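# Flip a clear plastic sheet across an open card holder

## Task

A clear plastic sheet is bound at the spine of an open card holder and currently rests on the pages of the half that has the strap. Turn it like a page so that it ends up on the opposite half, lying flat and fully spread. The card holder must remain open and flat on the table. Never lift any stack of pages steeply, whether alone or together with the whole holder; doing so is a failure. Everything must settle shortly after you stop, and nothing may stay in place only because the robot holds it. Finally release the sheet and move the grippers away.

## Robot and tools

Robot: two arms named left_arm and right_arm. Each has six joints plus a gripper. The names are labels only; left_arm sits on the +y side of the table and does not match the left side of any image.

World frame: one shared frame with its origin on the table surface midway between the arms. +x points out across the table, +z points up, +y points toward left_arm. Arm bases may be tilted. Any mounting plates and the metal frame standing on the floor behind the arms are fixed obstacles; a "too close" warning counts a plate and its side of the frame as belonging to that arm.

Tool execute_actions takes "actions", a list holding at most one item, and an optional boolean "pictures" (images come by default). An empty list just reports the current state. A wait is {"steps": N}, N from 1 to 300 control steps of 1/30 s, measured from the previous result; it sends nothing new. A motion is {"rows": [...], "steps": N} with N at most 15 (15 if omitted) and 1 to 15 rows. Each row drives one control step; if there are fewer rows than steps, the final row is held for the rest.

Every row is one flat list of exactly 14 numbers covering both arms, even if only one moves: left_arm waist, shoulder, elbow, wrist pitch, wrist yaw, wrist roll, opening, then the same seven for right_arm. The six joint values are absolute target angles in radians (targets, not offsets), on the same scale as the Joint positions line. Stated ranges per arm: waist -2.618 to 3.054, shoulder 0.000 to 3.142, elbow 0.000 to 3.142, wrist pitch -1.571 to 1.571, wrist yaw -1.571 to 1.571, wrist roll -2.094 to 2.094. True ends may differ by up to 0.036 rad. A target more than 0.036 rad beyond an end, and further out than the joint's last reported angle, makes the whole call refused (nothing sent). Targets beyond the real end are clipped to it, and the result may say "joint sent to its limit", possibly about an earlier still-running action; absence of that line does not prove there is more room. Opening is an absolute value from -1 (closed) to +1 (fully open, pad gap 0.094 m).

Speed: each step, the command sent to a joint stays within a fixed distance of its measured angle (waist 0.202, shoulder 0.258, elbow 0.238, wrist pitch 0.573, wrist yaw and roll 0.522 rad), and if the commanded joints would move the gripper more than 70 mm from where it is, all are pulled back proportionally. Large moves therefore take several calls. Between calls the arms keep heading to the last row sent until everything has nearly stopped or a step is HELD; then only a new action resumes travel. The simulation runs on while you think.

Result lines: state line `left_arm: …` | `right_arm: …` gives each gripper's end_effector_position (metres, world frame) and end_effector_quat_wxyz. The position is the point between the finger pads about 1 cm behind the tips; fingers point along the gripper's +z and close along its y. Reported hand positions can be off, more so at long reach. Joint positions and Joint velocities list, per arm, the six joints (rad, rad/s) then pad gap (m, m/s). grip_measured is the measured opening on the command scale; readings may be off by about 1 mm. Away from -1 and +1 the fingers go to the opening you write, so to hold something command roughly 0.03 below grip_measured for a firm grip, less for a light one. Pad force tops out near 50 to 62 N, and less on parts under about 2 mm thick, like this film. "joint command not followed" means a clearance check altered or blocked joint targets; the rest of the row still ran. HELD marks steps where your row was partly or wholly not sent.

zoom_image: "camera" is one of cam_high, cam_low, cam_left_wrist, cam_right_wrist; "region" is [x0, y0, x1, y1] in that camera's pixels from the top-left, at most 504 by 504. It magnifies that camera's latest image. All cameras are 504x504; calibration (pinhole plus radial distortion, world-to-camera transforms) is supplied and may be slightly off.

finished_scene takes "scene", the number of the current scene; it ends and grades it irreversibly and reports the next task if any. Replying with no tool call ends everything.

Motor heat: holding loads warms motors. MOTOR HOT appears at 75 °C; at 90 °C that arm stops for 10 s; at 100 °C it goes limp and falls. These appear as OVER-TEMPERATURE FAULT lines.

Avoid: lifting page stacks or the holder steeply, knocking rigid items off the table, collisions or hard pressing between arms, slams, drops and very hard pushes. Leave the sheet resting on its own, open the grippers and retract before finishing. Smooth, economical motion is preferred.

Each tool is called after "Emit:" by a JSON object that holds its "api" and its "payload".

## Session

Emit:
{"api": "execute_actions", "payload": {"actions": []}}

Scene clock: 0.00 s of 4800.00 s.
left_arm: end_effector_position=(+0.4519, +0.3792, +0.1913) grip_measured=+1.000 end_effector_quat_wxyz=(+0.374, +0.055, +0.926, -0.023) | right_arm: end_effector_position=(+0.4076, -0.3556, +0.1995) grip_measured=+1.000 end_effector_quat_wxyz=(+0.392, -0.023, +0.919, +0.017)
Joint positions: left_arm=[ 0.255  0.854  0.831 -0.375  0.124  0.277  0.094] | right_arm=[-0.272  0.848  0.833 -0.345 -0.15  -0.261  0.094]
Joint velocities: left_arm=[ 0.002 -0.012 -0.012 -0.022  0.095 -0.007  0.   ] | right_arm=[ 0.007 -0.002 -0.012 -0.051  0.022 -0.022  0.   ]

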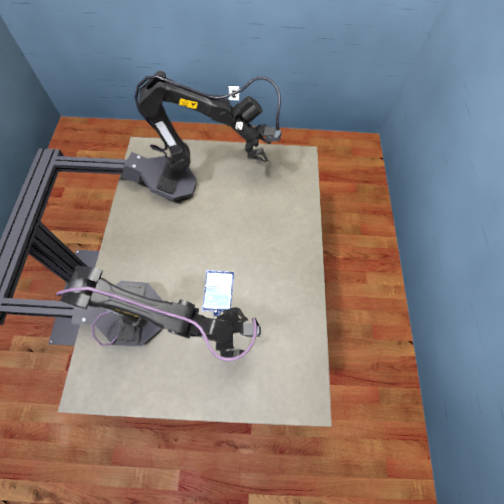

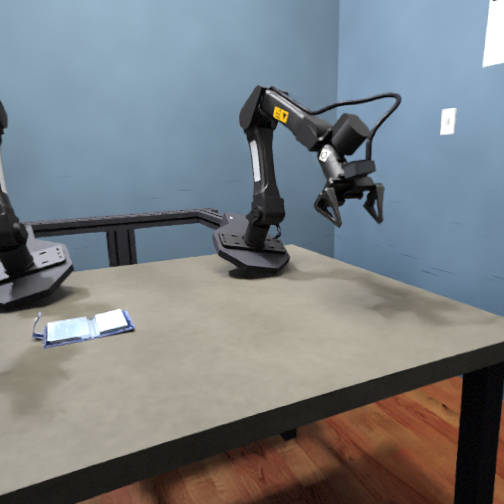

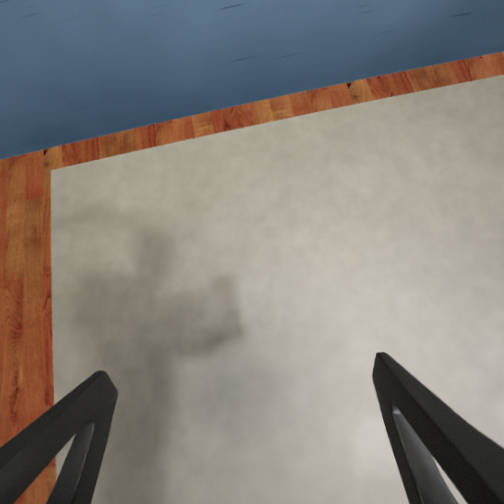

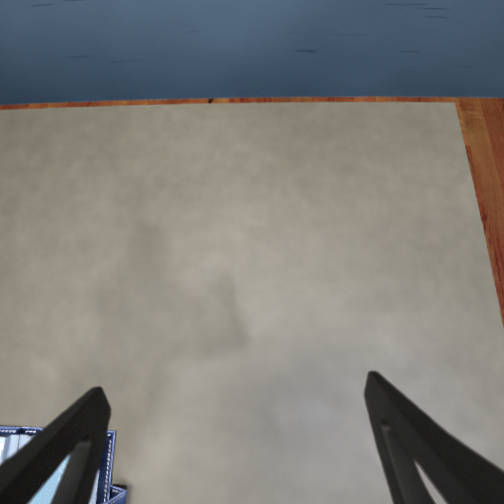

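Emit:
{"api": "zoom_image", "payload": {"camera": "cam_low", "region": [20,290,150,360]}}

Emit:
{"api": "execute_actions", "payload": {"actions": [{"rows":[[0.255,0.854,0.831,-0.375,0.124,0.277,1,0,0.848,0.833,-0.345,0,0,-1]]}], "pictures": false}}

Emit:
{"api": "execute_actions", "payload": {"actions": [{"rows":[[0.255,0.854,0.831,-0.375,0.124,0.277,1,0,0.848,0.833,-0.8,0,0,-1]],"steps":1}], "pictures": false}}

Emit:
{"api": "execute_actions", "payload": {"actions": [{"rows":[[0.255,0.854,0.831,-0.375,0.124,0.277,1,0,0.6,0.833,-0.8,0,0,-1]],"steps":1}], "pictures": false}}

Emit:
{"api": "execute_actions", "payload": {"actions": [{"rows":[[0.255,0.854,0.831,-0.375,0.124,0.277,1,0,0.6,0.6,-0.8,0,0,-1]],"steps":1}], "pictures": false}}

Emit:
{"api": "execute_actions", "payload": {"actions": [{"rows":[[0.255,0.854,0.831,-0.375,0.124,0.277,1,0.35,0.6,0.6,-0.8,0,0,-1]],"steps":1}], "pictures": false}}

Emit:
{"api": "execute_actions", "payload": {"actions": [{"steps":30}]}}

Region (20, 290, 150, 360) of cam_low's 504x504 image, scaled by 3.877, with more detail than that image has; it fills the top 271 rows of this view, and the rest is white.

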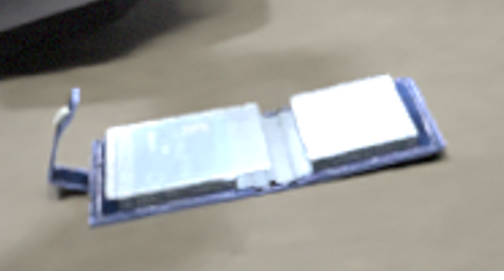

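Scene clock: 17.73 s of 4800.00 s.
left_arm: end_effector_position=(+0.4517, +0.3794, +0.1911) grip_measured=+1.000 end_effector_quat_wxyz=(+0.373, +0.054, +0.926, -0.023) | right_arm: end_effector_position=(+0.4124, -0.2939, +0.2096) grip_measured=-0.993 end_effector_quat_wxyz=(+0.393, +0.025, +0.914, +0.100)
Joint positions: left_arm=[ 0.255  0.854  0.831 -0.376  0.123  0.277  0.094] | right_arm=[-0.002  0.848  0.833 -0.343 -0.012 -0.013  0.   ]
Joint velocities: left_arm=[-0.002 -0.002 -0.007 -0.081  0.037 -0.051  0.   ] | right_arm=[-0.007  0.012 -0.007 -0.007 -0.022  0.11  -0.001]
Steps of this call (steps 1 to 90: nothing new was sent; then 14.23 s passed at rest; steps 91 to 105: all 15 steps of this action). Readings (joint positions):
91: left_arm=[0.255 0.854 0.831 -0.375 0.124 0.277] | right_arm=[-0.244 0.848 0.833 -0.345 -0.117 -0.226]
92: left_arm=[0.255 0.854 0.831 -0.375 0.124 0.277] | right_arm=[-0.180 0.848 0.833 -0.344 -0.084 -0.179]
94: left_arm=[0.255 0.854 0.831 -0.376 0.123 0.277] | right_arm=[-0.054 0.848 0.833 -0.344 -0.063 -0.116]
98: left_arm=[0.255 0.854 0.831 -0.376 0.123 0.277] | right_arm=[-0.002 0.848 0.833 -0.343 -0.038 -0.050]
105: the state above

Scene clock: 17.77 s of 4800.00 s.
left_arm: end_effector_position=(+0.4517, +0.3794, +0.1911) grip_measured=+1.000 end_effector_quat_wxyz=(+0.373, +0.054, +0.926, -0.023) | right_arm: end_effector_position=(+0.4073, -0.2933, +0.2051) grip_measured=-0.993 end_effector_quat_wxyz=(+0.379, +0.025, +0.920, +0.100)
Joint positions: left_arm=[ 0.255  0.854  0.831 -0.376  0.123  0.277  0.094] | right_arm=[-0.002  0.848  0.836 -0.377 -0.011 -0.011  0.   ]
Joint velocities: left_arm=[-0.007  0.002 -0.007 -0.037 -0.007  0.022  0.   ] | right_arm=[-0.002  0.007  0.261 -1.766  0.081 -0.037 -0.   ]
Steps of this call (step 1: the one step of this action). Readings (joint positions):
1: the state above

Scene clock: 17.80 s of 4800.00 s.
left_arm: end_effector_position=(+0.4517, +0.3794, +0.1911) grip_measured=+1.000 end_effector_quat_wxyz=(+0.373, +0.054, +0.926, -0.023) | right_arm: end_effector_position=(+0.3964, -0.2931, +0.2023) grip_measured=-0.993 end_effector_quat_wxyz=(+0.361, +0.024, +0.927, +0.101)
Joint positions: left_arm=[ 0.255  0.854  0.831 -0.376  0.123  0.277  0.094] | right_arm=[-0.002  0.828  0.838 -0.436 -0.01  -0.01   0.   ]
Joint velocities: left_arm=[ 0.002  0.017 -0.007  0.007 -0.051 -0.066  0.   ] | right_arm=[ 0.007 -0.803 -0.252 -2.059 -0.051  0.037  0.001]
Steps of this call (step 1: the one step of this action). Readings (joint positions):
1: the state above

Scene clock: 17.83 s of 4800.00 s.
left_arm: end_effector_position=(+0.4517, +0.3794, +0.1911) grip_measured=+1.000 end_effector_quat_wxyz=(+0.373, +0.054, +0.926, -0.023) | right_arm: end_effector_position=(+0.3814, -0.2921, +0.1966) grip_measured=-0.993 end_effector_quat_wxyz=(+0.345, +0.023, +0.933, +0.102)
Joint positions: left_arm=[ 0.255  0.854  0.831 -0.376  0.123  0.277  0.094] | right_arm=[-0.002  0.79   0.813 -0.483 -0.01  -0.009  0.   ]
Joint velocities: left_arm=[-0.027  0.012 -0.007 -0.051 -0.081  0.037  0.   ] | right_arm=[ 0.002 -1.477 -0.965 -0.476 -0.037 -0.022  0.001]
Steps of this call (step 1: the one step of this action). Readings (joint positions):
1: the state above

Scene clock: 17.87 s of 4800.00 s.
left_arm: end_effector_position=(+0.4516, +0.3794, +0.1910) grip_measured=+1.000 end_effector_quat_wxyz=(+0.373, +0.054, +0.926, -0.023) | right_arm: end_effector_position=(+0.3685, -0.2888, +0.1942) grip_measured=-0.993 end_effector_quat_wxyz=(+0.341, +0.019, +0.934, +0.103)
Joint positions: left_arm=[ 0.255  0.854  0.831 -0.377  0.123  0.277  0.094] | right_arm=[ 0.013  0.744  0.779 -0.505 -0.    -0.007  0.   ]
Joint velocities: left_arm=[-0.012  0.012  0.002  0.037 -0.081  0.066  0.   ] | right_arm=[ 0.842 -1.292 -0.979 -0.799  0.374  0.007  0.   ]
Steps of this call (step 1: the one step of this action). Readings (joint positions):
1: the state above

Scene clock: 18.87 s of 4800.00 s.
left_arm: end_effector_position=(+0.4516, +0.3794, +0.1910) grip_measured=+1.000 end_effector_quat_wxyz=(+0.373, +0.054, +0.926, -0.023) | right_arm: end_effector_position=(+0.2532, -0.2066, +0.1449) grip_measured=-0.993 end_effector_quat_wxyz=(+0.191, -0.133, +0.952, +0.197)
Joint positions: left_arm=[ 0.255  0.854  0.831 -0.377  0.123  0.277  0.094] | right_arm=[ 0.343  0.625  0.604 -0.783 -0.004 -0.002  0.   ]
Joint velocities: left_arm=[ 0.012 -0.002 -0.012 -0.037 -0.051 -0.037  0.   ] | right_arm=[ 0.012 -0.002  0.007 -0.022 -0.051  0.022 -0.   ]
Steps of this call (steps 1 to 30: the robot went on to your last target). Readings (joint positions):
1: left_arm=[0.255 0.854 0.831 -0.377 0.123 0.277] | right_arm=[0.054 0.705 0.747 -0.534 0.003 -0.007]
2: left_arm=[0.255 0.854 0.831 -0.377 0.123 0.277] | right_arm=[0.103 0.674 0.715 -0.565 0.004 -0.006]
4: left_arm=[0.255 0.854 0.831 -0.377 0.123 0.277] | right_arm=[0.224 0.636 0.660 -0.632 0.006 -0.004]
8: left_arm=[0.255 0.854 0.831 -0.377 0.123 0.277] | right_arm=[0.343 0.625 0.605 -0.746 -0.006 -0.004]
30: the state above
All arms were judged still, so your last target was given up. Only a new action makes them travel on or press farther. Fingers that are still opening or closing keep moving.
camera_calibration (this result's frames):
cam_left_wrist: T_world_to_cam=[[-0.193486, -0.978495, -0.0714836, 0.462863], [-0.953408, 0.204714, -0.221595, 0.439561], [0.231464, 0.0252775, -0.972515, 0.166633], [0, 0, 0, 1]] pos_world=[0.470069, 0.358713, 0.292545]
cam_right_wrist: T_world_to_cam=[[0.255979, -0.915231, -0.31117, -0.212696], [-0.956412, -0.286578, 0.0561218, 0.228551], [-0.140539, 0.28324, -0.948696, 0.338258], [0, 0, 0, 1]] pos_world=[0.320573, -0.224977, 0.241893]

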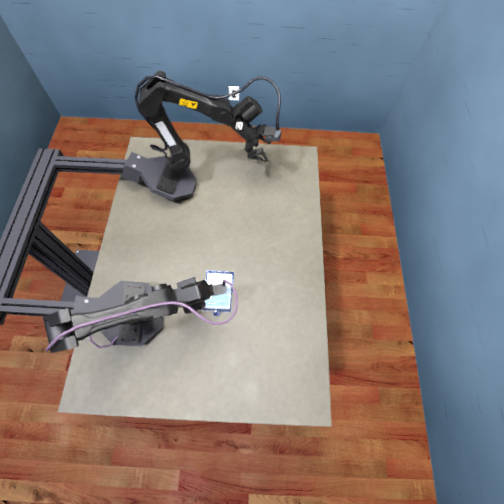

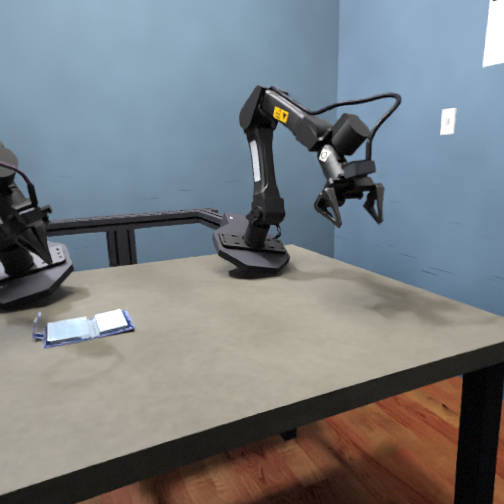

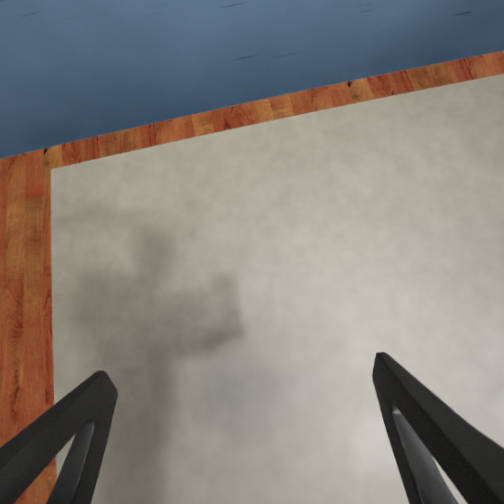

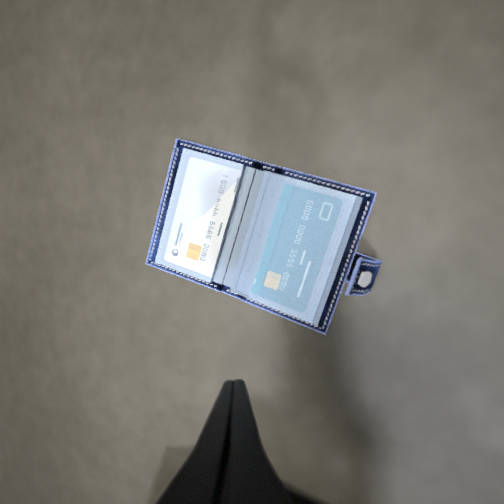

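Emit:
{"api": "execute_actions", "payload": {"actions": [{"rows":[[0.255,0.854,0.831,-0.375,0.124,0.277,1,-0.65,0.9,0.5,-0.6,-1.03,0,-1]]}], "pictures": false}}

Emit:
{"api": "execute_actions", "payload": {"actions": [{"rows":[[0.255,0.854,0.831,-0.375,0.124,0.277,1,-0.65,1.25,0.438,-0.43,-1.03,0,-1]]}], "pictures": false}}

Emit:
{"api": "execute_actions", "payload": {"actions": [{"steps":20}]}}

Scene clock: 41.67 s of 4800.00 s.
left_arm: end_effector_position=(+0.4516, +0.3794, +0.1910) grip_measured=+1.000 end_effector_quat_wxyz=(+0.373, +0.054, +0.926, -0.023) | right_arm: end_effector_position=(+0.2811, -0.2758, +0.1027) grip_measured=-0.993 end_effector_quat_wxyz=(+0.161, +0.226, +0.874, +0.399)
Joint positions: left_arm=[ 0.255  0.854  0.831 -0.377  0.123  0.277  0.094] | right_arm=[-0.632  0.914  0.497 -0.605 -0.946  0.003  0.   ]
Joint velocities: left_arm=[ 0.002 -0.007 -0.017 -0.051  0.007  0.007  0.   ] | right_arm=[-0.51   0.012  0.012  0.11  -0.359 -0.022 -0.001]
Steps of this call (steps 1 to 90: nothing new was sent; then 19.30 s passed at rest; steps 91 to 105: all 15 steps of this action). Readings (joint positions):
91: left_arm=[0.255 0.854 0.831 -0.377 0.123 0.277] | right_arm=[0.311 0.647 0.597 -0.765 -0.077 -0.003]
92: left_arm=[0.255 0.854 0.831 -0.377 0.123 0.277] | right_arm=[0.238 0.707 0.587 -0.719 -0.183 -0.003]
94: left_arm=[0.255 0.854 0.831 -0.377 0.123 0.277] | right_arm=[0.092 0.847 0.554 -0.652 -0.377 -0.002]
98: left_arm=[0.255 0.854 0.831 -0.377 0.123 0.277] | right_arm=[-0.201 0.914 0.497 -0.640 -0.724 0.000]
105: the state above

Scene clock: 42.17 s of 4800.00 s.
left_arm: end_effector_position=(+0.4516, +0.3794, +0.1910) grip_measured=+1.000 end_effector_quat_wxyz=(+0.373, +0.054, +0.926, -0.023) | right_arm: end_effector_position=(+0.2626, -0.2633, +0.0476) grip_measured=-0.993 end_effector_quat_wxyz=(+0.070, +0.285, +0.842, +0.452)
Joint positions: left_arm=[ 0.255  0.854  0.831 -0.377  0.123  0.277  0.094] | right_arm=[-0.643  1.257  0.442 -0.449 -1.009  0.004  0.   ]
Joint velocities: left_arm=[-0.007  0.017 -0.012  0.022  0.022 -0.007  0.   ] | right_arm=[ 0.022 -0.007  0.007  0.066 -0.022 -0.022  0.001]
Steps of this call (steps 1 to 15: all 15 steps of this action). Readings (joint positions):
1: left_arm=[0.255 0.854 0.831 -0.377 0.123 0.277] | right_arm=[-0.642 0.939 0.494 -0.586 -0.965 0.003]
2: left_arm=[0.255 0.854 0.831 -0.377 0.123 0.277] | right_arm=[-0.643 1.004 0.494 -0.546 -0.982 0.003]
4: left_arm=[0.255 0.854 0.831 -0.377 0.123 0.277] | right_arm=[-0.643 1.162 0.488 -0.489 -0.994 0.003]
8: left_arm=[0.255 0.854 0.831 -0.377 0.123 0.277] | right_arm=[-0.643 1.257 0.443 -0.470 -0.995 0.004]
15: the state above

Scene clock: 42.83 s of 4800.00 s.
left_arm: end_effector_position=(+0.4516, +0.3794, +0.1910) grip_measured=+1.000 end_effector_quat_wxyz=(+0.373, +0.054, +0.926, -0.023) | right_arm: end_effector_position=(+0.2636, -0.2636, +0.0480) grip_measured=-0.993 end_effector_quat_wxyz=(+0.073, +0.283, +0.842, +0.453)
Joint positions: left_arm=[ 0.255  0.854  0.831 -0.377  0.123  0.277  0.094] | right_arm=[-0.643  1.257  0.442 -0.444 -1.013  0.004  0.   ]
Joint velocities: left_arm=[ 0.002  0.017  0.002 -0.022 -0.022  0.066  0.   ] | right_arm=[ 0.007 -0.007 -0.007  0.037  0.007 -0.007  0.002]
Steps of this call (steps 1 to 15: the robot went on to your last target; steps 16 to 20: nothing new was sent). Readings (joint positions):
1: left_arm=[0.255 0.854 0.831 -0.377 0.123 0.277] | right_arm=[-0.643 1.257 0.442 -0.448 -1.010 0.004]
2: left_arm=[0.255 0.854 0.831 -0.377 0.123 0.277] | right_arm=[-0.643 1.257 0.442 -0.447 -1.010 0.004]
4: left_arm=[0.255 0.854 0.831 -0.377 0.123 0.277] | right_arm=[-0.643 1.257 0.442 -0.446 -1.011 0.004]
8: left_arm=[0.255 0.854 0.831 -0.377 0.123 0.277] | right_arm=[-0.643 1.257 0.442 -0.444 -1.012 0.004]
20: the state above
All arms were judged still, so your last target was given up. Only a new action makes them travel on or press farther. Fingers that are still opening or closing keep moving.
camera_calibration (this result's frames):
cam_left_wrist: T_world_to_cam=[[-0.193486, -0.978495, -0.0714836, 0.462863], [-0.953408, 0.204714, -0.221595, 0.439561], [0.231464, 0.0252775, -0.972515, 0.166633], [0, 0, 0, 1]] pos_world=[0.470069, 0.358713, 0.292545]
cam_right_wrist: T_world_to_cam=[[-0.480364, -0.426021, -0.766653, 0.0472489], [-0.8751, 0.174266, 0.451477, 0.308672], [-0.0587372, 0.887771, -0.456522, 0.378092], [0, 0, 0, 1]] pos_world=[0.315024, -0.369321, 0.0694723]

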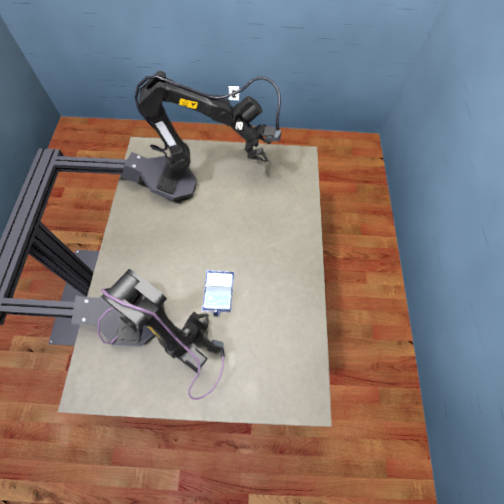

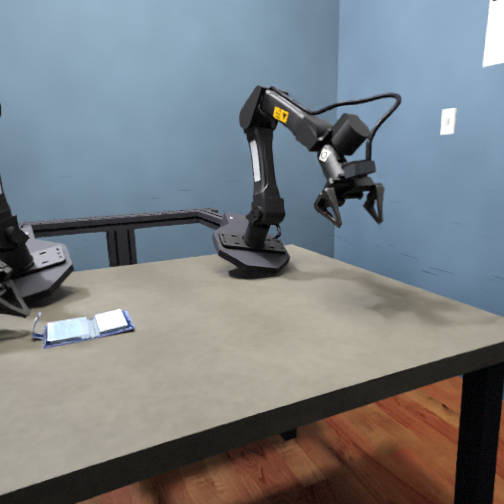

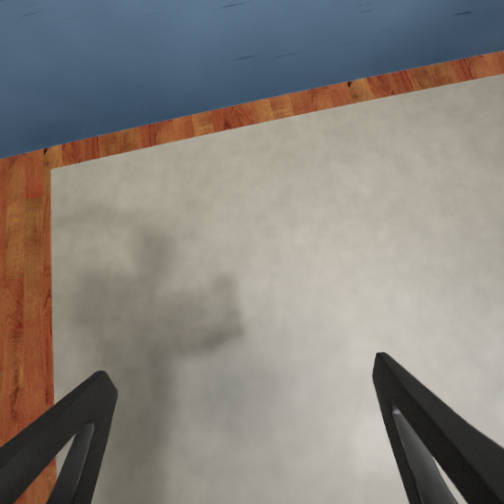

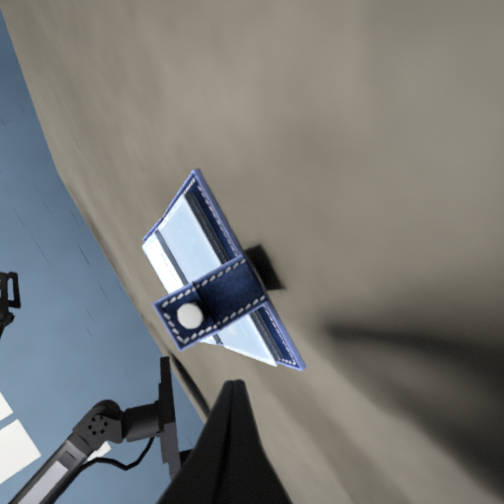

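Emit:
{"api": "execute_actions", "payload": {"actions": [{"rows":[[0.255,0.854,0.831,-0.375,0.124,0.277,1,-0.62,1.33,0.455,-0.43,-1.03,0,-0.75],[0.255,0.854,0.831,-0.375,0.124,0.277,1,-0.6,1.37,0.465,-0.43,-1.03,0,-0.75],[0.255,0.854,0.831,-0.375,0.124,0.277,1,-0.56,1.45,0.48,-0.43,-1.03,0,-0.75]]}]}}

Emit:
{"api": "zoom_image", "payload": {"camera": "cam_low", "region": [0,280,140,360]}}

Scene clock: 56.43 s of 4800.00 s.
left_arm: end_effector_position=(+0.4516, +0.3794, +0.1910) grip_measured=+1.000 end_effector_quat_wxyz=(+0.373, +0.054, +0.926, -0.023) | right_arm: end_effector_position=(+0.2484, -0.2374, +0.0285) grip_measured=-0.752 end_effector_quat_wxyz=(-0.010, +0.288, +0.826, +0.484)
Joint positions: left_arm=[ 0.255  0.854  0.831 -0.377  0.123  0.277  0.094] | right_arm=[-0.565  1.443  0.461 -0.438 -1.016  0.004  0.012]
Joint velocities: left_arm=[-0.002 -0.007 -0.007 -0.066  0.037 -0.051  0.   ] | right_arm=[-0.002 -0.022  0.012 -0.022 -0.066 -0.007 -0.   ]
Steps of this call (steps 1 to 90: nothing new was sent; then 10.10 s passed at rest; steps 91 to 105: all 15 steps of this action). Readings (joint positions):
91: left_arm=[0.255 0.854 0.831 -0.377 0.123 0.277] | right_arm=[-0.641 1.262 0.442 -0.443 -1.014 0.004]
92: left_arm=[0.255 0.854 0.831 -0.377 0.123 0.277] | right_arm=[-0.633 1.280 0.444 -0.439 -1.015 0.004]
94: left_arm=[0.255 0.854 0.831 -0.377 0.123 0.277] | right_arm=[-0.595 1.362 0.458 -0.436 -1.016 0.004]
98: left_arm=[0.255 0.854 0.831 -0.377 0.123 0.277] | right_arm=[-0.565 1.443 0.461 -0.439 -1.016 0.004]
105: the state above
camera_calibration (this result's frames):
cam_left_wrist: T_world_to_cam=[[-0.193486, -0.978495, -0.0714836, 0.462863], [-0.953408, 0.204714, -0.221595, 0.439561], [0.231464, 0.0252775, -0.972515, 0.166633], [0, 0, 0, 1]] pos_world=[0.470069, 0.358713, 0.292545]
cam_right_wrist: T_world_to_cam=[[-0.549863, -0.369937, -0.748864, 0.0662937], [-0.819015, 0.0628654, 0.570317, 0.255863], [-0.163904, 0.926928, -0.337551, 0.377111], [0, 0, 0, 1]] pos_world=[0.307818, -0.341115, 0.0310161]

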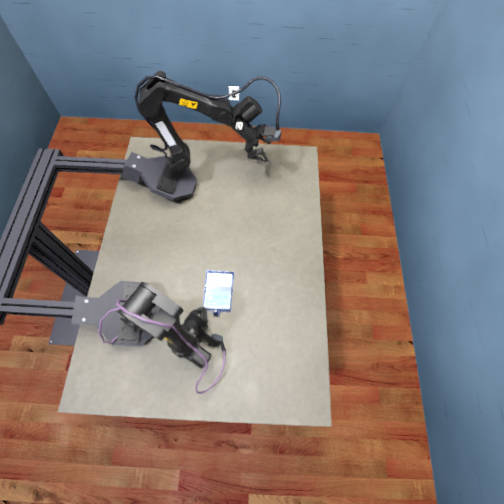

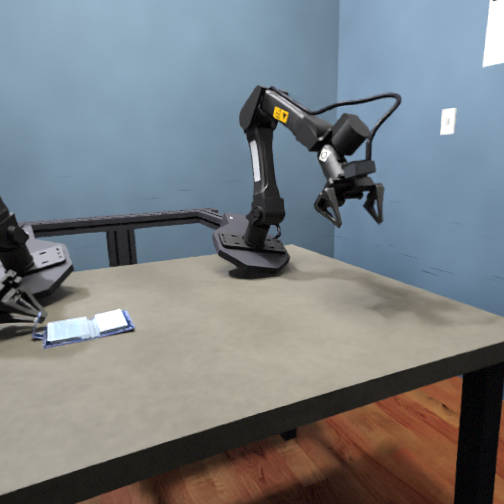

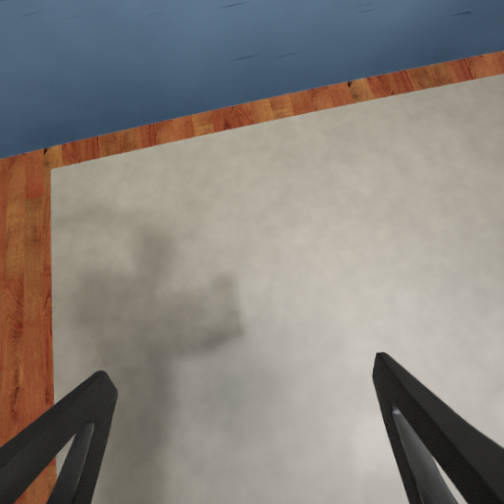

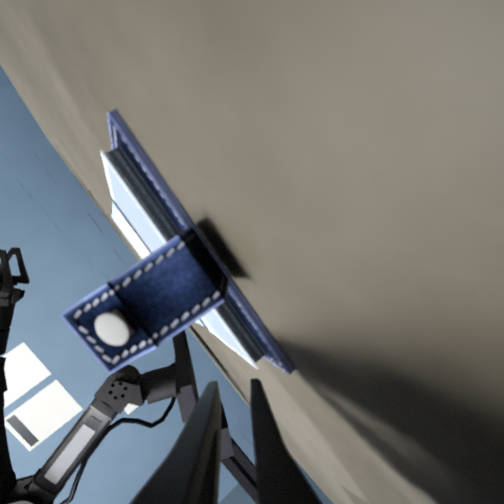

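Region (0, 280, 140, 360) of cam_low's 504x504 image, scaled by 3.600, with more detail than that image has; it fills the top 288 rows of this view, and the rest is white.

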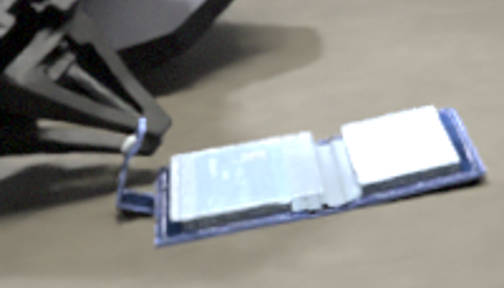

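Emit:
{"api": "execute_actions", "payload": {"actions": [{"rows":[[0.255,0.854,0.831,-0.375,0.124,0.277,1,-0.535,1.5,0.48,-0.33,-1.03,-0.4,-0.75]]}]}}

Emit:
{"api": "zoom_image", "payload": {"camera": "cam_low", "region": [0,280,140,360]}}

Scene clock: 67.13 s of 4800.00 s.
left_arm: end_effector_position=(+0.4516, +0.3794, +0.1910) grip_measured=+1.000 end_effector_quat_wxyz=(+0.373, +0.054, +0.926, -0.023) | right_arm: end_effector_position=(+0.2554, -0.2360, +0.0209) grip_measured=-0.752 end_effector_quat_wxyz=(+0.099, +0.106, +0.868, +0.475)
Joint positions: left_arm=[ 0.255  0.854  0.831 -0.377  0.123  0.277  0.094] | right_arm=[-0.542  1.481  0.461 -0.348 -1.016 -0.374  0.012]
Joint velocities: left_arm=[ 0.002 -0.017  0.002  0.007  0.022 -0.007  0.   ] | right_arm=[-0.012 -0.022 -0.022  0.066  0.022 -0.139 -0.   ]
Steps of this call (steps 1 to 15: the robot went on to your last target; steps 16 to 90: nothing new was sent; then 7.20 s passed at rest; steps 91 to 105: all 15 steps of this action). Readings (joint positions):
91: left_arm=[0.255 0.854 0.831 -0.377 0.123 0.277] | right_arm=[-0.563 1.447 0.461 -0.431 -1.016 -0.049]
92: left_arm=[0.255 0.854 0.831 -0.377 0.123 0.277] | right_arm=[-0.555 1.457 0.461 -0.413 -1.016 -0.118]
94: left_arm=[0.255 0.854 0.831 -0.377 0.123 0.277] | right_arm=[-0.545 1.475 0.461 -0.386 -1.016 -0.216]
98: left_arm=[0.255 0.854 0.831 -0.377 0.123 0.277] | right_arm=[-0.542 1.481 0.461 -0.362 -1.016 -0.318]
105: the state above
camera_calibration (this result's frames):
cam_left_wrist: T_world_to_cam=[[-0.193486, -0.978495, -0.0714836, 0.462863], [-0.953408, 0.204714, -0.221595, 0.439561], [0.231464, 0.0252775, -0.972515, 0.166633], [0, 0, 0, 1]] pos_world=[0.470069, 0.358713, 0.292545]
cam_right_wrist: T_world_to_cam=[[-0.164352, -0.543435, -0.823205, -0.0729328], [-0.963585, -0.0900098, 0.251798, 0.273346], [-0.210932, 0.834612, -0.508853, 0.368178], [0, 0, 0, 1]] pos_world=[0.329066, -0.322316, 0.0584817]

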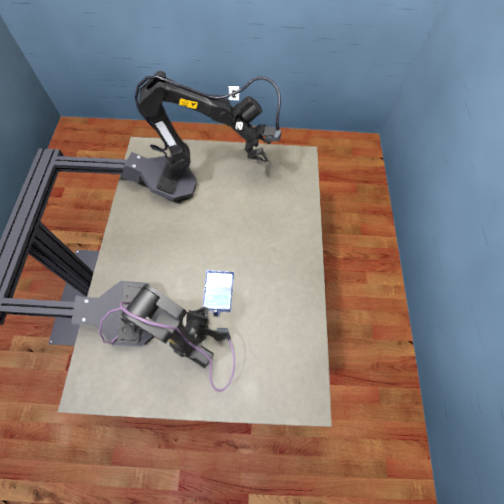

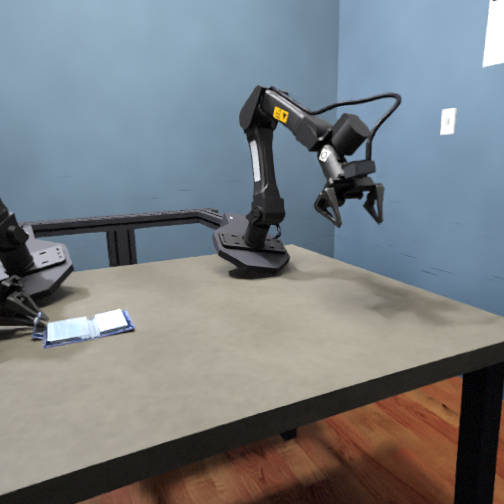

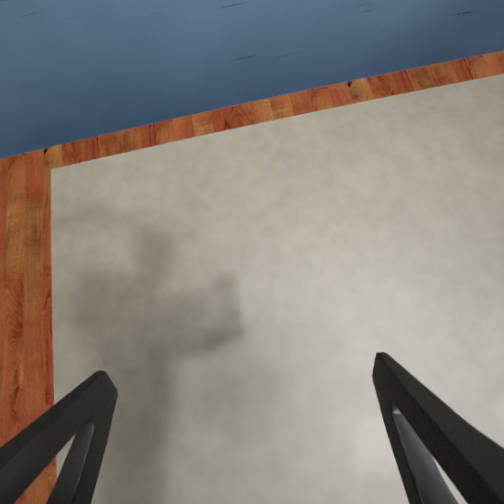

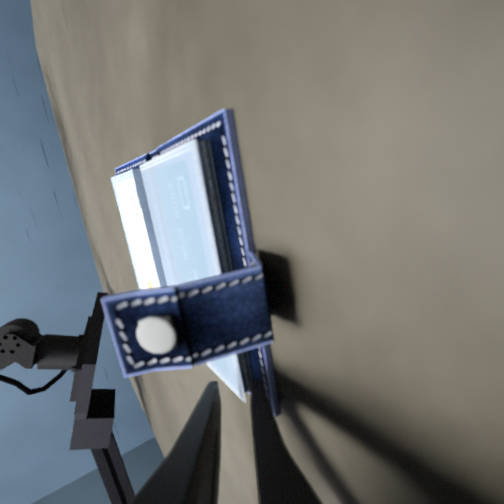

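Region (0, 280, 140, 360) of cam_low's 504x504 image, scaled by 3.600, with more detail than that image has; it fills the top 288 rows of this view, and the rest is white.

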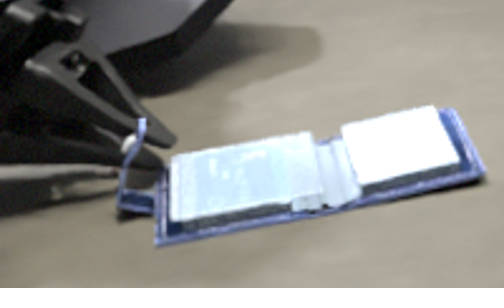

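Advance about 10 mm in y, slightly lower.

Emit:
{"api": "execute_actions", "payload": {"actions": [{"rows":[[0.255,0.854,0.831,-0.375,0.124,0.277,1,-0.525,1.53,0.48,-0.31,-1.03,-0.4,-0.75],[0.255,0.854,0.831,-0.375,0.124,0.277,1,-0.51,1.53,0.48,-0.31,-1.03,-0.4,-0.75],[0.255,0.854,0.831,-0.375,0.124,0.277,1,-0.485,1.53,0.48,-0.31,-1.03,-0.4,-0.75]]}]}}

Emit:
{"api": "zoom_image", "payload": {"camera": "cam_low", "region": [0,280,140,360]}}

Scene clock: 73.57 s of 4800.00 s.
left_arm: end_effector_position=(+0.4516, +0.3794, +0.1910) grip_measured=+1.000 end_effector_quat_wxyz=(+0.373, +0.054, +0.926, -0.023) | right_arm: end_effector_position=(+0.2530, -0.2230, +0.0192) grip_measured=-0.752 end_effector_quat_wxyz=(+0.091, +0.081, +0.865, +0.487)
Joint positions: left_arm=[ 0.255  0.854  0.831 -0.377  0.123  0.277  0.094] | right_arm=[-0.491  1.511  0.461 -0.326 -1.016 -0.388  0.012]
Joint velocities: left_arm=[ 0.002  0.002 -0.007 -0.007 -0.007  0.007  0.   ] | right_arm=[ 0.002 -0.012 -0.017 -0.022  0.022  0.051 -0.   ]
Steps of this call (steps 1 to 30: the robot went on to your last target; steps 31 to 90: nothing new was sent; then 2.93 s passed at rest; steps 91 to 105: all 15 steps of this action). Readings (joint positions):
91: left_arm=[0.255 0.854 0.831 -0.377 0.123 0.277] | right_arm=[-0.541 1.484 0.461 -0.343 -1.016 -0.388]
92: left_arm=[0.255 0.854 0.831 -0.377 0.123 0.277] | right_arm=[-0.536 1.491 0.461 -0.337 -1.016 -0.388]
94: left_arm=[0.255 0.854 0.831 -0.377 0.123 0.277] | right_arm=[-0.512 1.505 0.461 -0.331 -1.016 -0.388]
98: left_arm=[0.255 0.854 0.831 -0.377 0.123 0.277] | right_arm=[-0.491 1.511 0.461 -0.330 -1.016 -0.388]
105: the state above
camera_calibration (this result's frames):
cam_left_wrist: T_world_to_cam=[[-0.193486, -0.978495, -0.0714836, 0.462863], [-0.953408, 0.204714, -0.221595, 0.439561], [0.231464, 0.0252775, -0.972515, 0.166633], [0, 0, 0, 1]] pos_world=[0.470069, 0.358713, 0.292545]
cam_right_wrist: T_world_to_cam=[[-0.123604, -0.534936, -0.835802, -0.0758244], [-0.960856, -0.145933, 0.235499, 0.259725], [-0.247948, 0.832194, -0.495959, 0.364532], [0, 0, 0, 1]] pos_world=[0.330571, -0.30602, 0.0562537]

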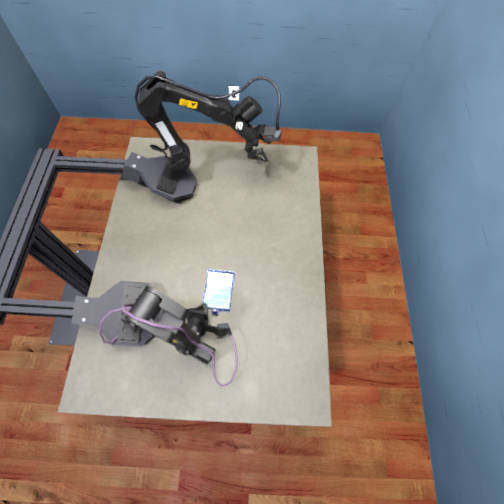

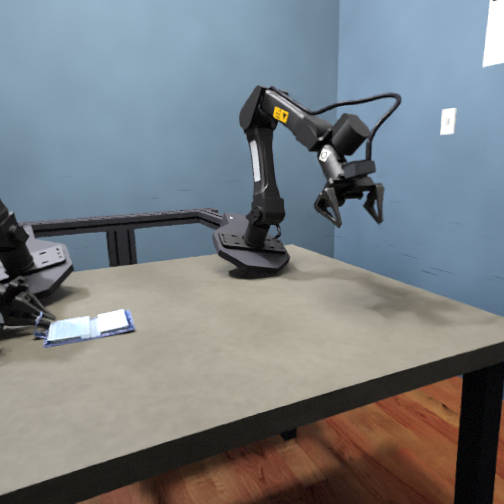

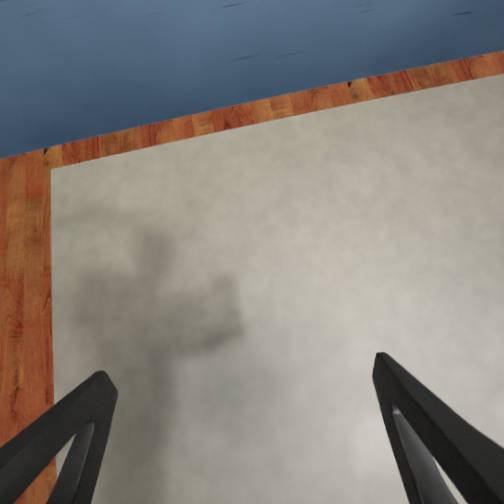

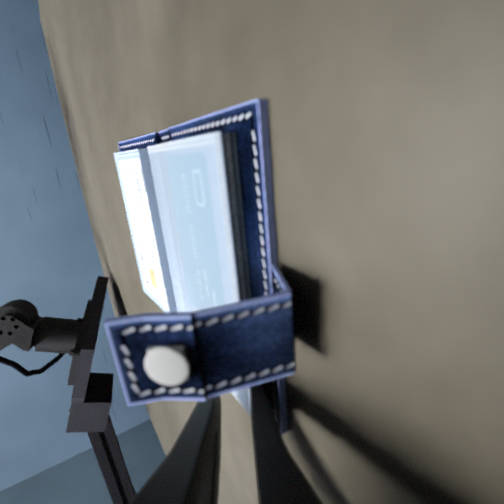

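Region (0, 280, 140, 360) of cam_low's 504x504 image, scaled by 3.600, with more detail than that image has; it fills the top 288 rows of this view, and the rest is white.

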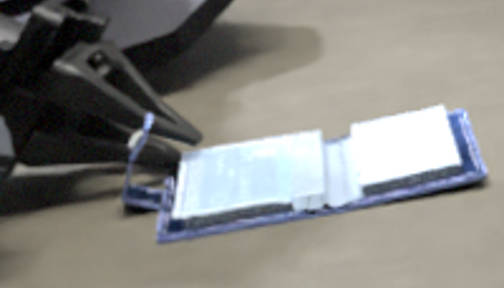

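Emit:
{"api": "execute_actions", "payload": {"actions": [{"rows":[[0.255,0.854,0.831,-0.375,0.124,0.277,1,-0.485,1.53,0.48,-0.31,-1.03,-0.4,-0.8],[0.255,0.854,0.831,-0.375,0.124,0.277,1,-0.485,1.53,0.48,-0.31,-1.03,-0.4,-0.84],[0.255,0.854,0.831,-0.375,0.124,0.277,1,-0.485,1.53,0.48,-0.31,-1.03,-0.4,-0.88],[0.255,0.854,0.831,-0.375,0.124,0.277,1,-0.485,1.53,0.48,-0.31,-1.03,-0.4,-0.93],[0.255,0.854,0.831,-0.375,0.124,0.277,1,-0.485,1.53,0.48,-0.31,-1.03,-0.4,-1]]}], "pictures": false}}

Emit:
{"api": "execute_actions", "payload": {"actions": [{"rows":[[0.255,0.854,0.831,-0.375,0.124,0.277,1,-0.47,1.42,0.48,-0.36,-1.03,-0.4,-1]]}]}}

Emit:
{"api": "zoom_image", "payload": {"camera": "cam_low", "region": [0,280,140,360]}}

Scene clock: 82.10 s of 4800.00 s.
left_arm: end_effector_position=(+0.4516, +0.3794, +0.1910) grip_measured=+1.000 end_effector_quat_wxyz=(+0.373, +0.054, +0.926, -0.023) | right_arm: end_effector_position=(+0.2533, -0.2229, +0.0195) grip_measured=-0.991 end_effector_quat_wxyz=(+0.092, +0.080, +0.865, +0.487)
Joint positions: left_arm=[ 0.255  0.854  0.831 -0.377  0.123  0.277  0.094] | right_arm=[-0.491  1.511  0.461 -0.325 -1.019 -0.388  0.   ]
Joint velocities: left_arm=[-0.007 -0.007  0.002 -0.051 -0.051 -0.051  0.   ] | right_arm=[-0.022 -0.007 -0.002 -0.007 -0.037 -0.095 -0.001]
Steps of this call (steps 1 to 15: the robot went on to your last target; steps 16 to 90: nothing new was sent; then 5.03 s passed at rest; steps 91 to 105: all 15 steps of this action). Readings (joint positions):
91: left_arm=[0.255 0.854 0.831 -0.377 0.123 0.277] | right_arm=[-0.491 1.511 0.461 -0.325 -1.016 -0.388]
92: left_arm=[0.255 0.854 0.831 -0.377 0.123 0.277] | right_arm=[-0.491 1.511 0.461 -0.325 -1.016 -0.388]
94: left_arm=[0.255 0.854 0.831 -0.377 0.123 0.277] | right_arm=[-0.491 1.511 0.461 -0.325 -1.016 -0.388]
98: left_arm=[0.255 0.854 0.831 -0.377 0.123 0.277] | right_arm=[-0.491 1.511 0.461 -0.325 -1.018 -0.388]
105: the state above

Scene clock: 82.60 s of 4800.00 s.
left_arm: end_effector_position=(+0.4516, +0.3794, +0.1910) grip_measured=+1.000 end_effector_quat_wxyz=(+0.373, +0.054, +0.926, -0.023) | right_arm: end_effector_position=(+0.2593, -0.2225, +0.0322) grip_measured=-0.991 end_effector_quat_wxyz=(+0.111, +0.062, +0.867, +0.482)
Joint positions: left_arm=[ 0.255  0.854  0.831 -0.377  0.123  0.277  0.094] | right_arm=[-0.477  1.433  0.461 -0.352 -1.017 -0.389  0.   ]
Joint velocities: left_arm=[-0.017  0.002 -0.017 -0.007 -0.051  0.007  0.   ] | right_arm=[ 0.002  0.007 -0.002 -0.051  0.022  0.037 -0.   ]
Steps of this call (steps 1 to 15: all 15 steps of this action). Readings (joint positions):
1: left_arm=[0.255 0.854 0.831 -0.377 0.123 0.277] | right_arm=[-0.490 1.503 0.461 -0.329 -1.017 -0.388]
2: left_arm=[0.255 0.854 0.831 -0.377 0.123 0.277] | right_arm=[-0.486 1.485 0.461 -0.339 -1.016 -0.388]
4: left_arm=[0.255 0.854 0.831 -0.377 0.123 0.277] | right_arm=[-0.479 1.447 0.461 -0.344 -1.017 -0.388]
8: left_arm=[0.255 0.854 0.831 -0.377 0.123 0.277] | right_arm=[-0.477 1.433 0.461 -0.347 -1.017 -0.389]
15: the state above
camera_calibration (this result's frames):
cam_left_wrist: T_world_to_cam=[[-0.193486, -0.978495, -0.0714836, 0.462863], [-0.953408, 0.204714, -0.221595, 0.439561], [0.231464, 0.0252775, -0.972515, 0.166633], [0, 0, 0, 1]] pos_world=[0.470069, 0.358713, 0.292545]
cam_right_wrist: T_world_to_cam=[[-0.0739726, -0.548878, -0.832623, -0.0799738], [-0.969812, -0.154943, 0.188302, 0.264644], [-0.232364, 0.821417, -0.520847, 0.366546], [0, 0, 0, 1]] pos_world=[0.335911, -0.303978, 0.0744936]

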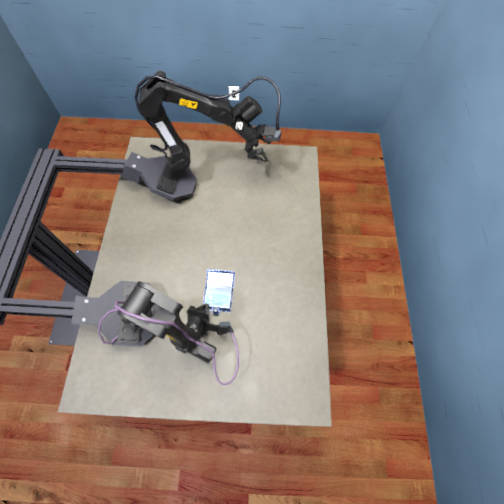

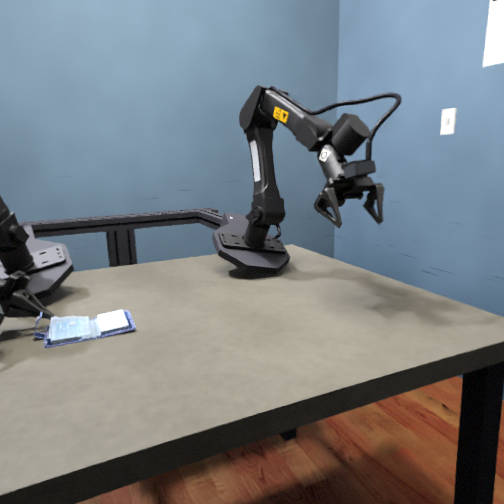

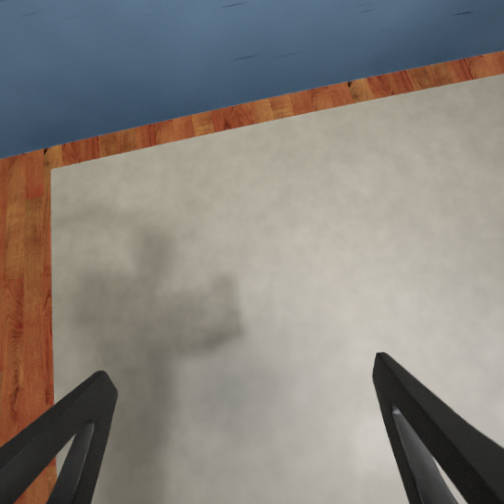

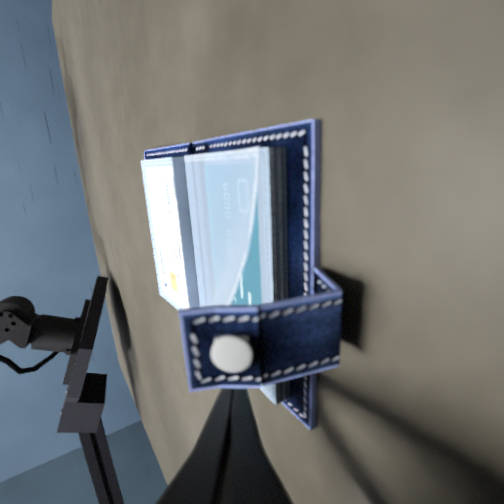

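Region (0, 280, 140, 360) of cam_low's 504x504 image, scaled by 3.600, with more detail than that image has; it fills the top 288 rows of this view, and the rest is white.

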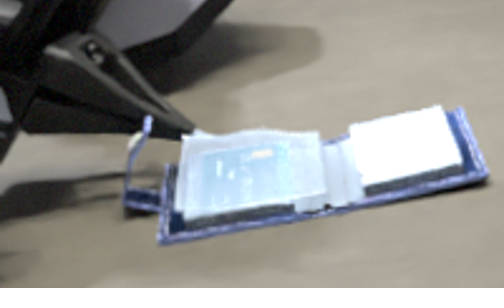

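Emit:
{"api": "execute_actions", "payload": {"actions": [{"rows":[[0.255,0.854,0.831,-0.375,0.124,0.277,1,-0.42,1.4,0.505,-0.4,-0.96,-0.35,-1],[0.255,0.854,0.831,-0.375,0.124,0.277,1,-0.375,1.385,0.53,-0.43,-0.9,-0.31,-1],[0.255,0.854,0.831,-0.375,0.124,0.277,1,-0.33,1.365,0.55,-0.46,-0.85,-0.27,-1],[0.255,0.854,0.831,-0.375,0.124,0.277,1,-0.28,1.35,0.575,-0.5,-0.8,-0.23,-1],[0.255,0.854,0.831,-0.375,0.124,0.277,1,-0.235,1.33,0.6,-0.53,-0.75,-0.19,-1],[0.255,0.854,0.831,-0.375,0.124,0.277,1,-0.19,1.31,0.62,-0.56,-0.7,-0.15,-1],[0.255,0.854,0.831,-0.375,0.124,0.277,1,-0.14,1.295,0.645,-0.6,-0.65,-0.11,-1],[0.255,0.854,0.831,-0.375,0.124,0.277,1,-0.095,1.275,0.67,-0.63,-0.6,-0.07,-1],[0.255,0.854,0.831,-0.375,0.124,0.277,1,-0.05,1.26,0.69,-0.66,-0.55,-0.03,-1],[0.255,0.854,0.831,-0.375,0.124,0.277,1,0,1.24,0.715,-0.69,-0.5,0,-1]]}], "pictures": false}}

Emit:
{"api": "execute_actions", "payload": {"actions": [{"rows":[[0.255,0.854,0.831,-0.375,0.124,0.277,1,0.05,1.25,0.73,-0.7,-0.42,0.06,-1],[0.255,0.854,0.831,-0.375,0.124,0.277,1,0.1,1.26,0.74,-0.7,-0.34,0.12,-1],[0.255,0.854,0.831,-0.375,0.124,0.277,1,0.16,1.27,0.755,-0.7,-0.27,0.18,-1],[0.255,0.854,0.831,-0.375,0.124,0.277,1,0.22,1.275,0.77,-0.71,-0.2,0.24,-1],[0.255,0.854,0.831,-0.375,0.124,0.277,1,0.28,1.28,0.78,-0.71,-0.13,0.3,-1],[0.255,0.854,0.831,-0.375,0.124,0.277,1,0.34,1.29,0.79,-0.72,-0.07,0.35,-1],[0.255,0.854,0.831,-0.375,0.124,0.277,1,0.4,1.295,0.805,-0.72,0,0.4,-1],[0.255,0.854,0.831,-0.375,0.124,0.277,1,0.45,1.3,0.815,-0.72,0,0.4,-1]]}]}}

Scene clock: 104.00 s of 4800.00 s.
left_arm: end_effector_position=(+0.4516, +0.3794, +0.1910) grip_measured=+1.000 end_effector_quat_wxyz=(+0.373, +0.054, +0.926, -0.023) | right_arm: end_effector_position=(+0.2792, -0.1724, +0.0767) grip_measured=-0.991 end_effector_quat_wxyz=(+0.008, -0.029, +0.925, +0.378)
Joint positions: left_arm=[ 0.255  0.854  0.831 -0.377  0.123  0.277  0.094] | right_arm=[-0.003  1.247  0.706 -0.624 -0.57  -0.047  0.   ]
Joint velocities: left_arm=[ 0.007  0.002 -0.007 -0.022  0.051 -0.037  0.   ] | right_arm=[ 0.002  0.012 -0.002 -0.286  0.535  0.315  0.001]
Steps of this call (steps 1 to 15: the robot went on to your last target; steps 16 to 90: nothing new was sent; then 17.90 s passed at rest; steps 91 to 105: all 15 steps of this action). Readings (joint positions):
91: left_arm=[0.255 0.854 0.831 -0.377 0.123 0.277] | right_arm=[-0.471 1.431 0.464 -0.359 -1.007 -0.383]
92: left_arm=[0.255 0.854 0.831 -0.377 0.123 0.277] | right_arm=[-0.449 1.427 0.473 -0.373 -0.985 -0.370]
94: left_arm=[0.255 0.854 0.831 -0.377 0.123 0.277] | right_arm=[-0.372 1.406 0.506 -0.412 -0.924 -0.329]
98: left_arm=[0.255 0.854 0.831 -0.377 0.123 0.277] | right_arm=[-0.182 1.332 0.606 -0.505 -0.773 -0.211]
105: the state above

Scene clock: 104.50 s of 4800.00 s.
left_arm: end_effector_position=(+0.4516, +0.3794, +0.1910) grip_measured=+1.000 end_effector_quat_wxyz=(+0.373, +0.054, +0.926, -0.023) | right_arm: end_effector_position=(+0.2627, -0.1369, +0.0793) grip_measured=-0.991 end_effector_quat_wxyz=(-0.030, -0.037, +0.977, +0.207)
Joint positions: left_arm=[ 0.255  0.854  0.831 -0.377  0.123  0.277  0.094] | right_arm=[ 0.449  1.282  0.797 -0.697 -0.049  0.365  0.   ]
Joint velocities: left_arm=[ 0.002  0.007 -0.002  0.007  0.007 -0.022  0.   ] | right_arm=[-0.012 -0.007 -0.002 -0.037  0.212  0.198 -0.   ]
Steps of this call (steps 1 to 15: all 15 steps of this action). Readings (joint positions):
1: left_arm=[0.255 0.854 0.831 -0.377 0.123 0.277] | right_arm=[0.003 1.247 0.706 -0.636 -0.542 -0.029]
2: left_arm=[0.255 0.854 0.831 -0.377 0.123 0.277] | right_arm=[0.023 1.247 0.707 -0.647 -0.502 -0.002]
4: left_arm=[0.255 0.854 0.831 -0.377 0.123 0.277] | right_arm=[0.108 1.251 0.720 -0.669 -0.405 0.070]
8: left_arm=[0.255 0.854 0.831 -0.377 0.123 0.277] | right_arm=[0.346 1.274 0.773 -0.687 -0.193 0.242]
15: the state above
camera_calibration (this result's frames):
cam_left_wrist: T_world_to_cam=[[-0.193486, -0.978495, -0.0714836, 0.462863], [-0.953408, 0.204714, -0.221595, 0.439561], [0.231464, 0.0252775, -0.972515, 0.166633], [0, 0, 0, 1]] pos_world=[0.470069, 0.358713, 0.292545]
cam_right_wrist: T_world_to_cam=[[-0.000999036, -0.932308, -0.361664, -0.102512], [-0.846686, -0.19165, 0.49638, 0.21055], [-0.532092, 0.306712, -0.78918, 0.351013], [0, 0, 0, 1]] pos_world=[0.364939, -0.16288, 0.135425]

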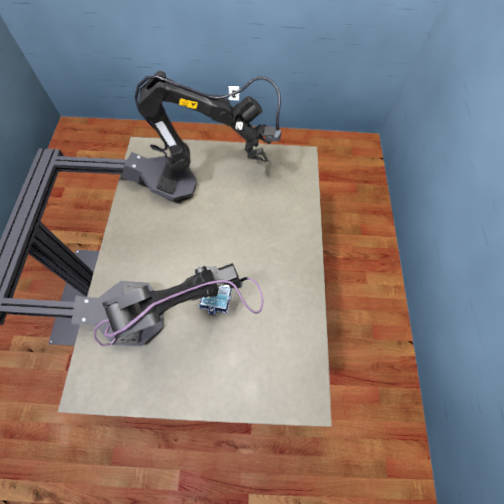

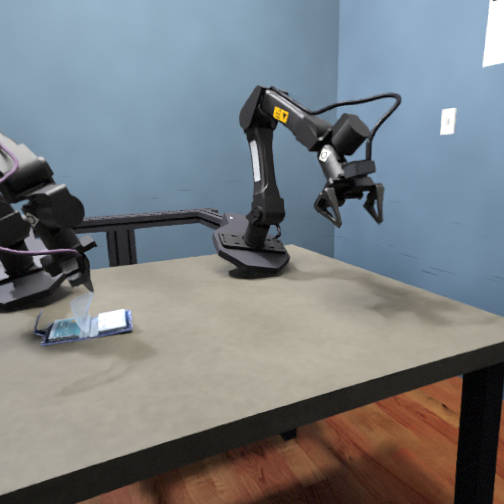

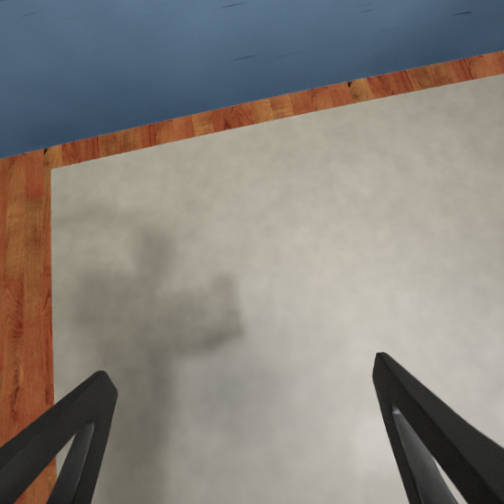

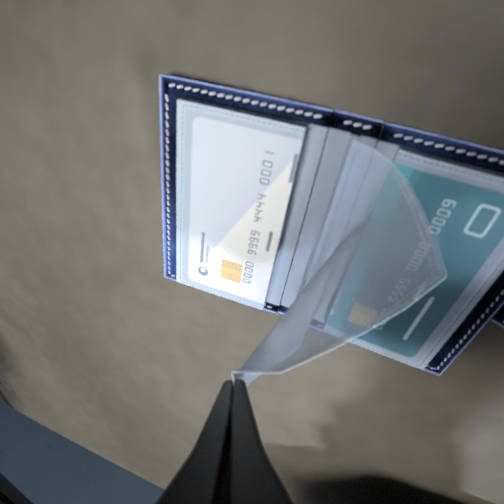

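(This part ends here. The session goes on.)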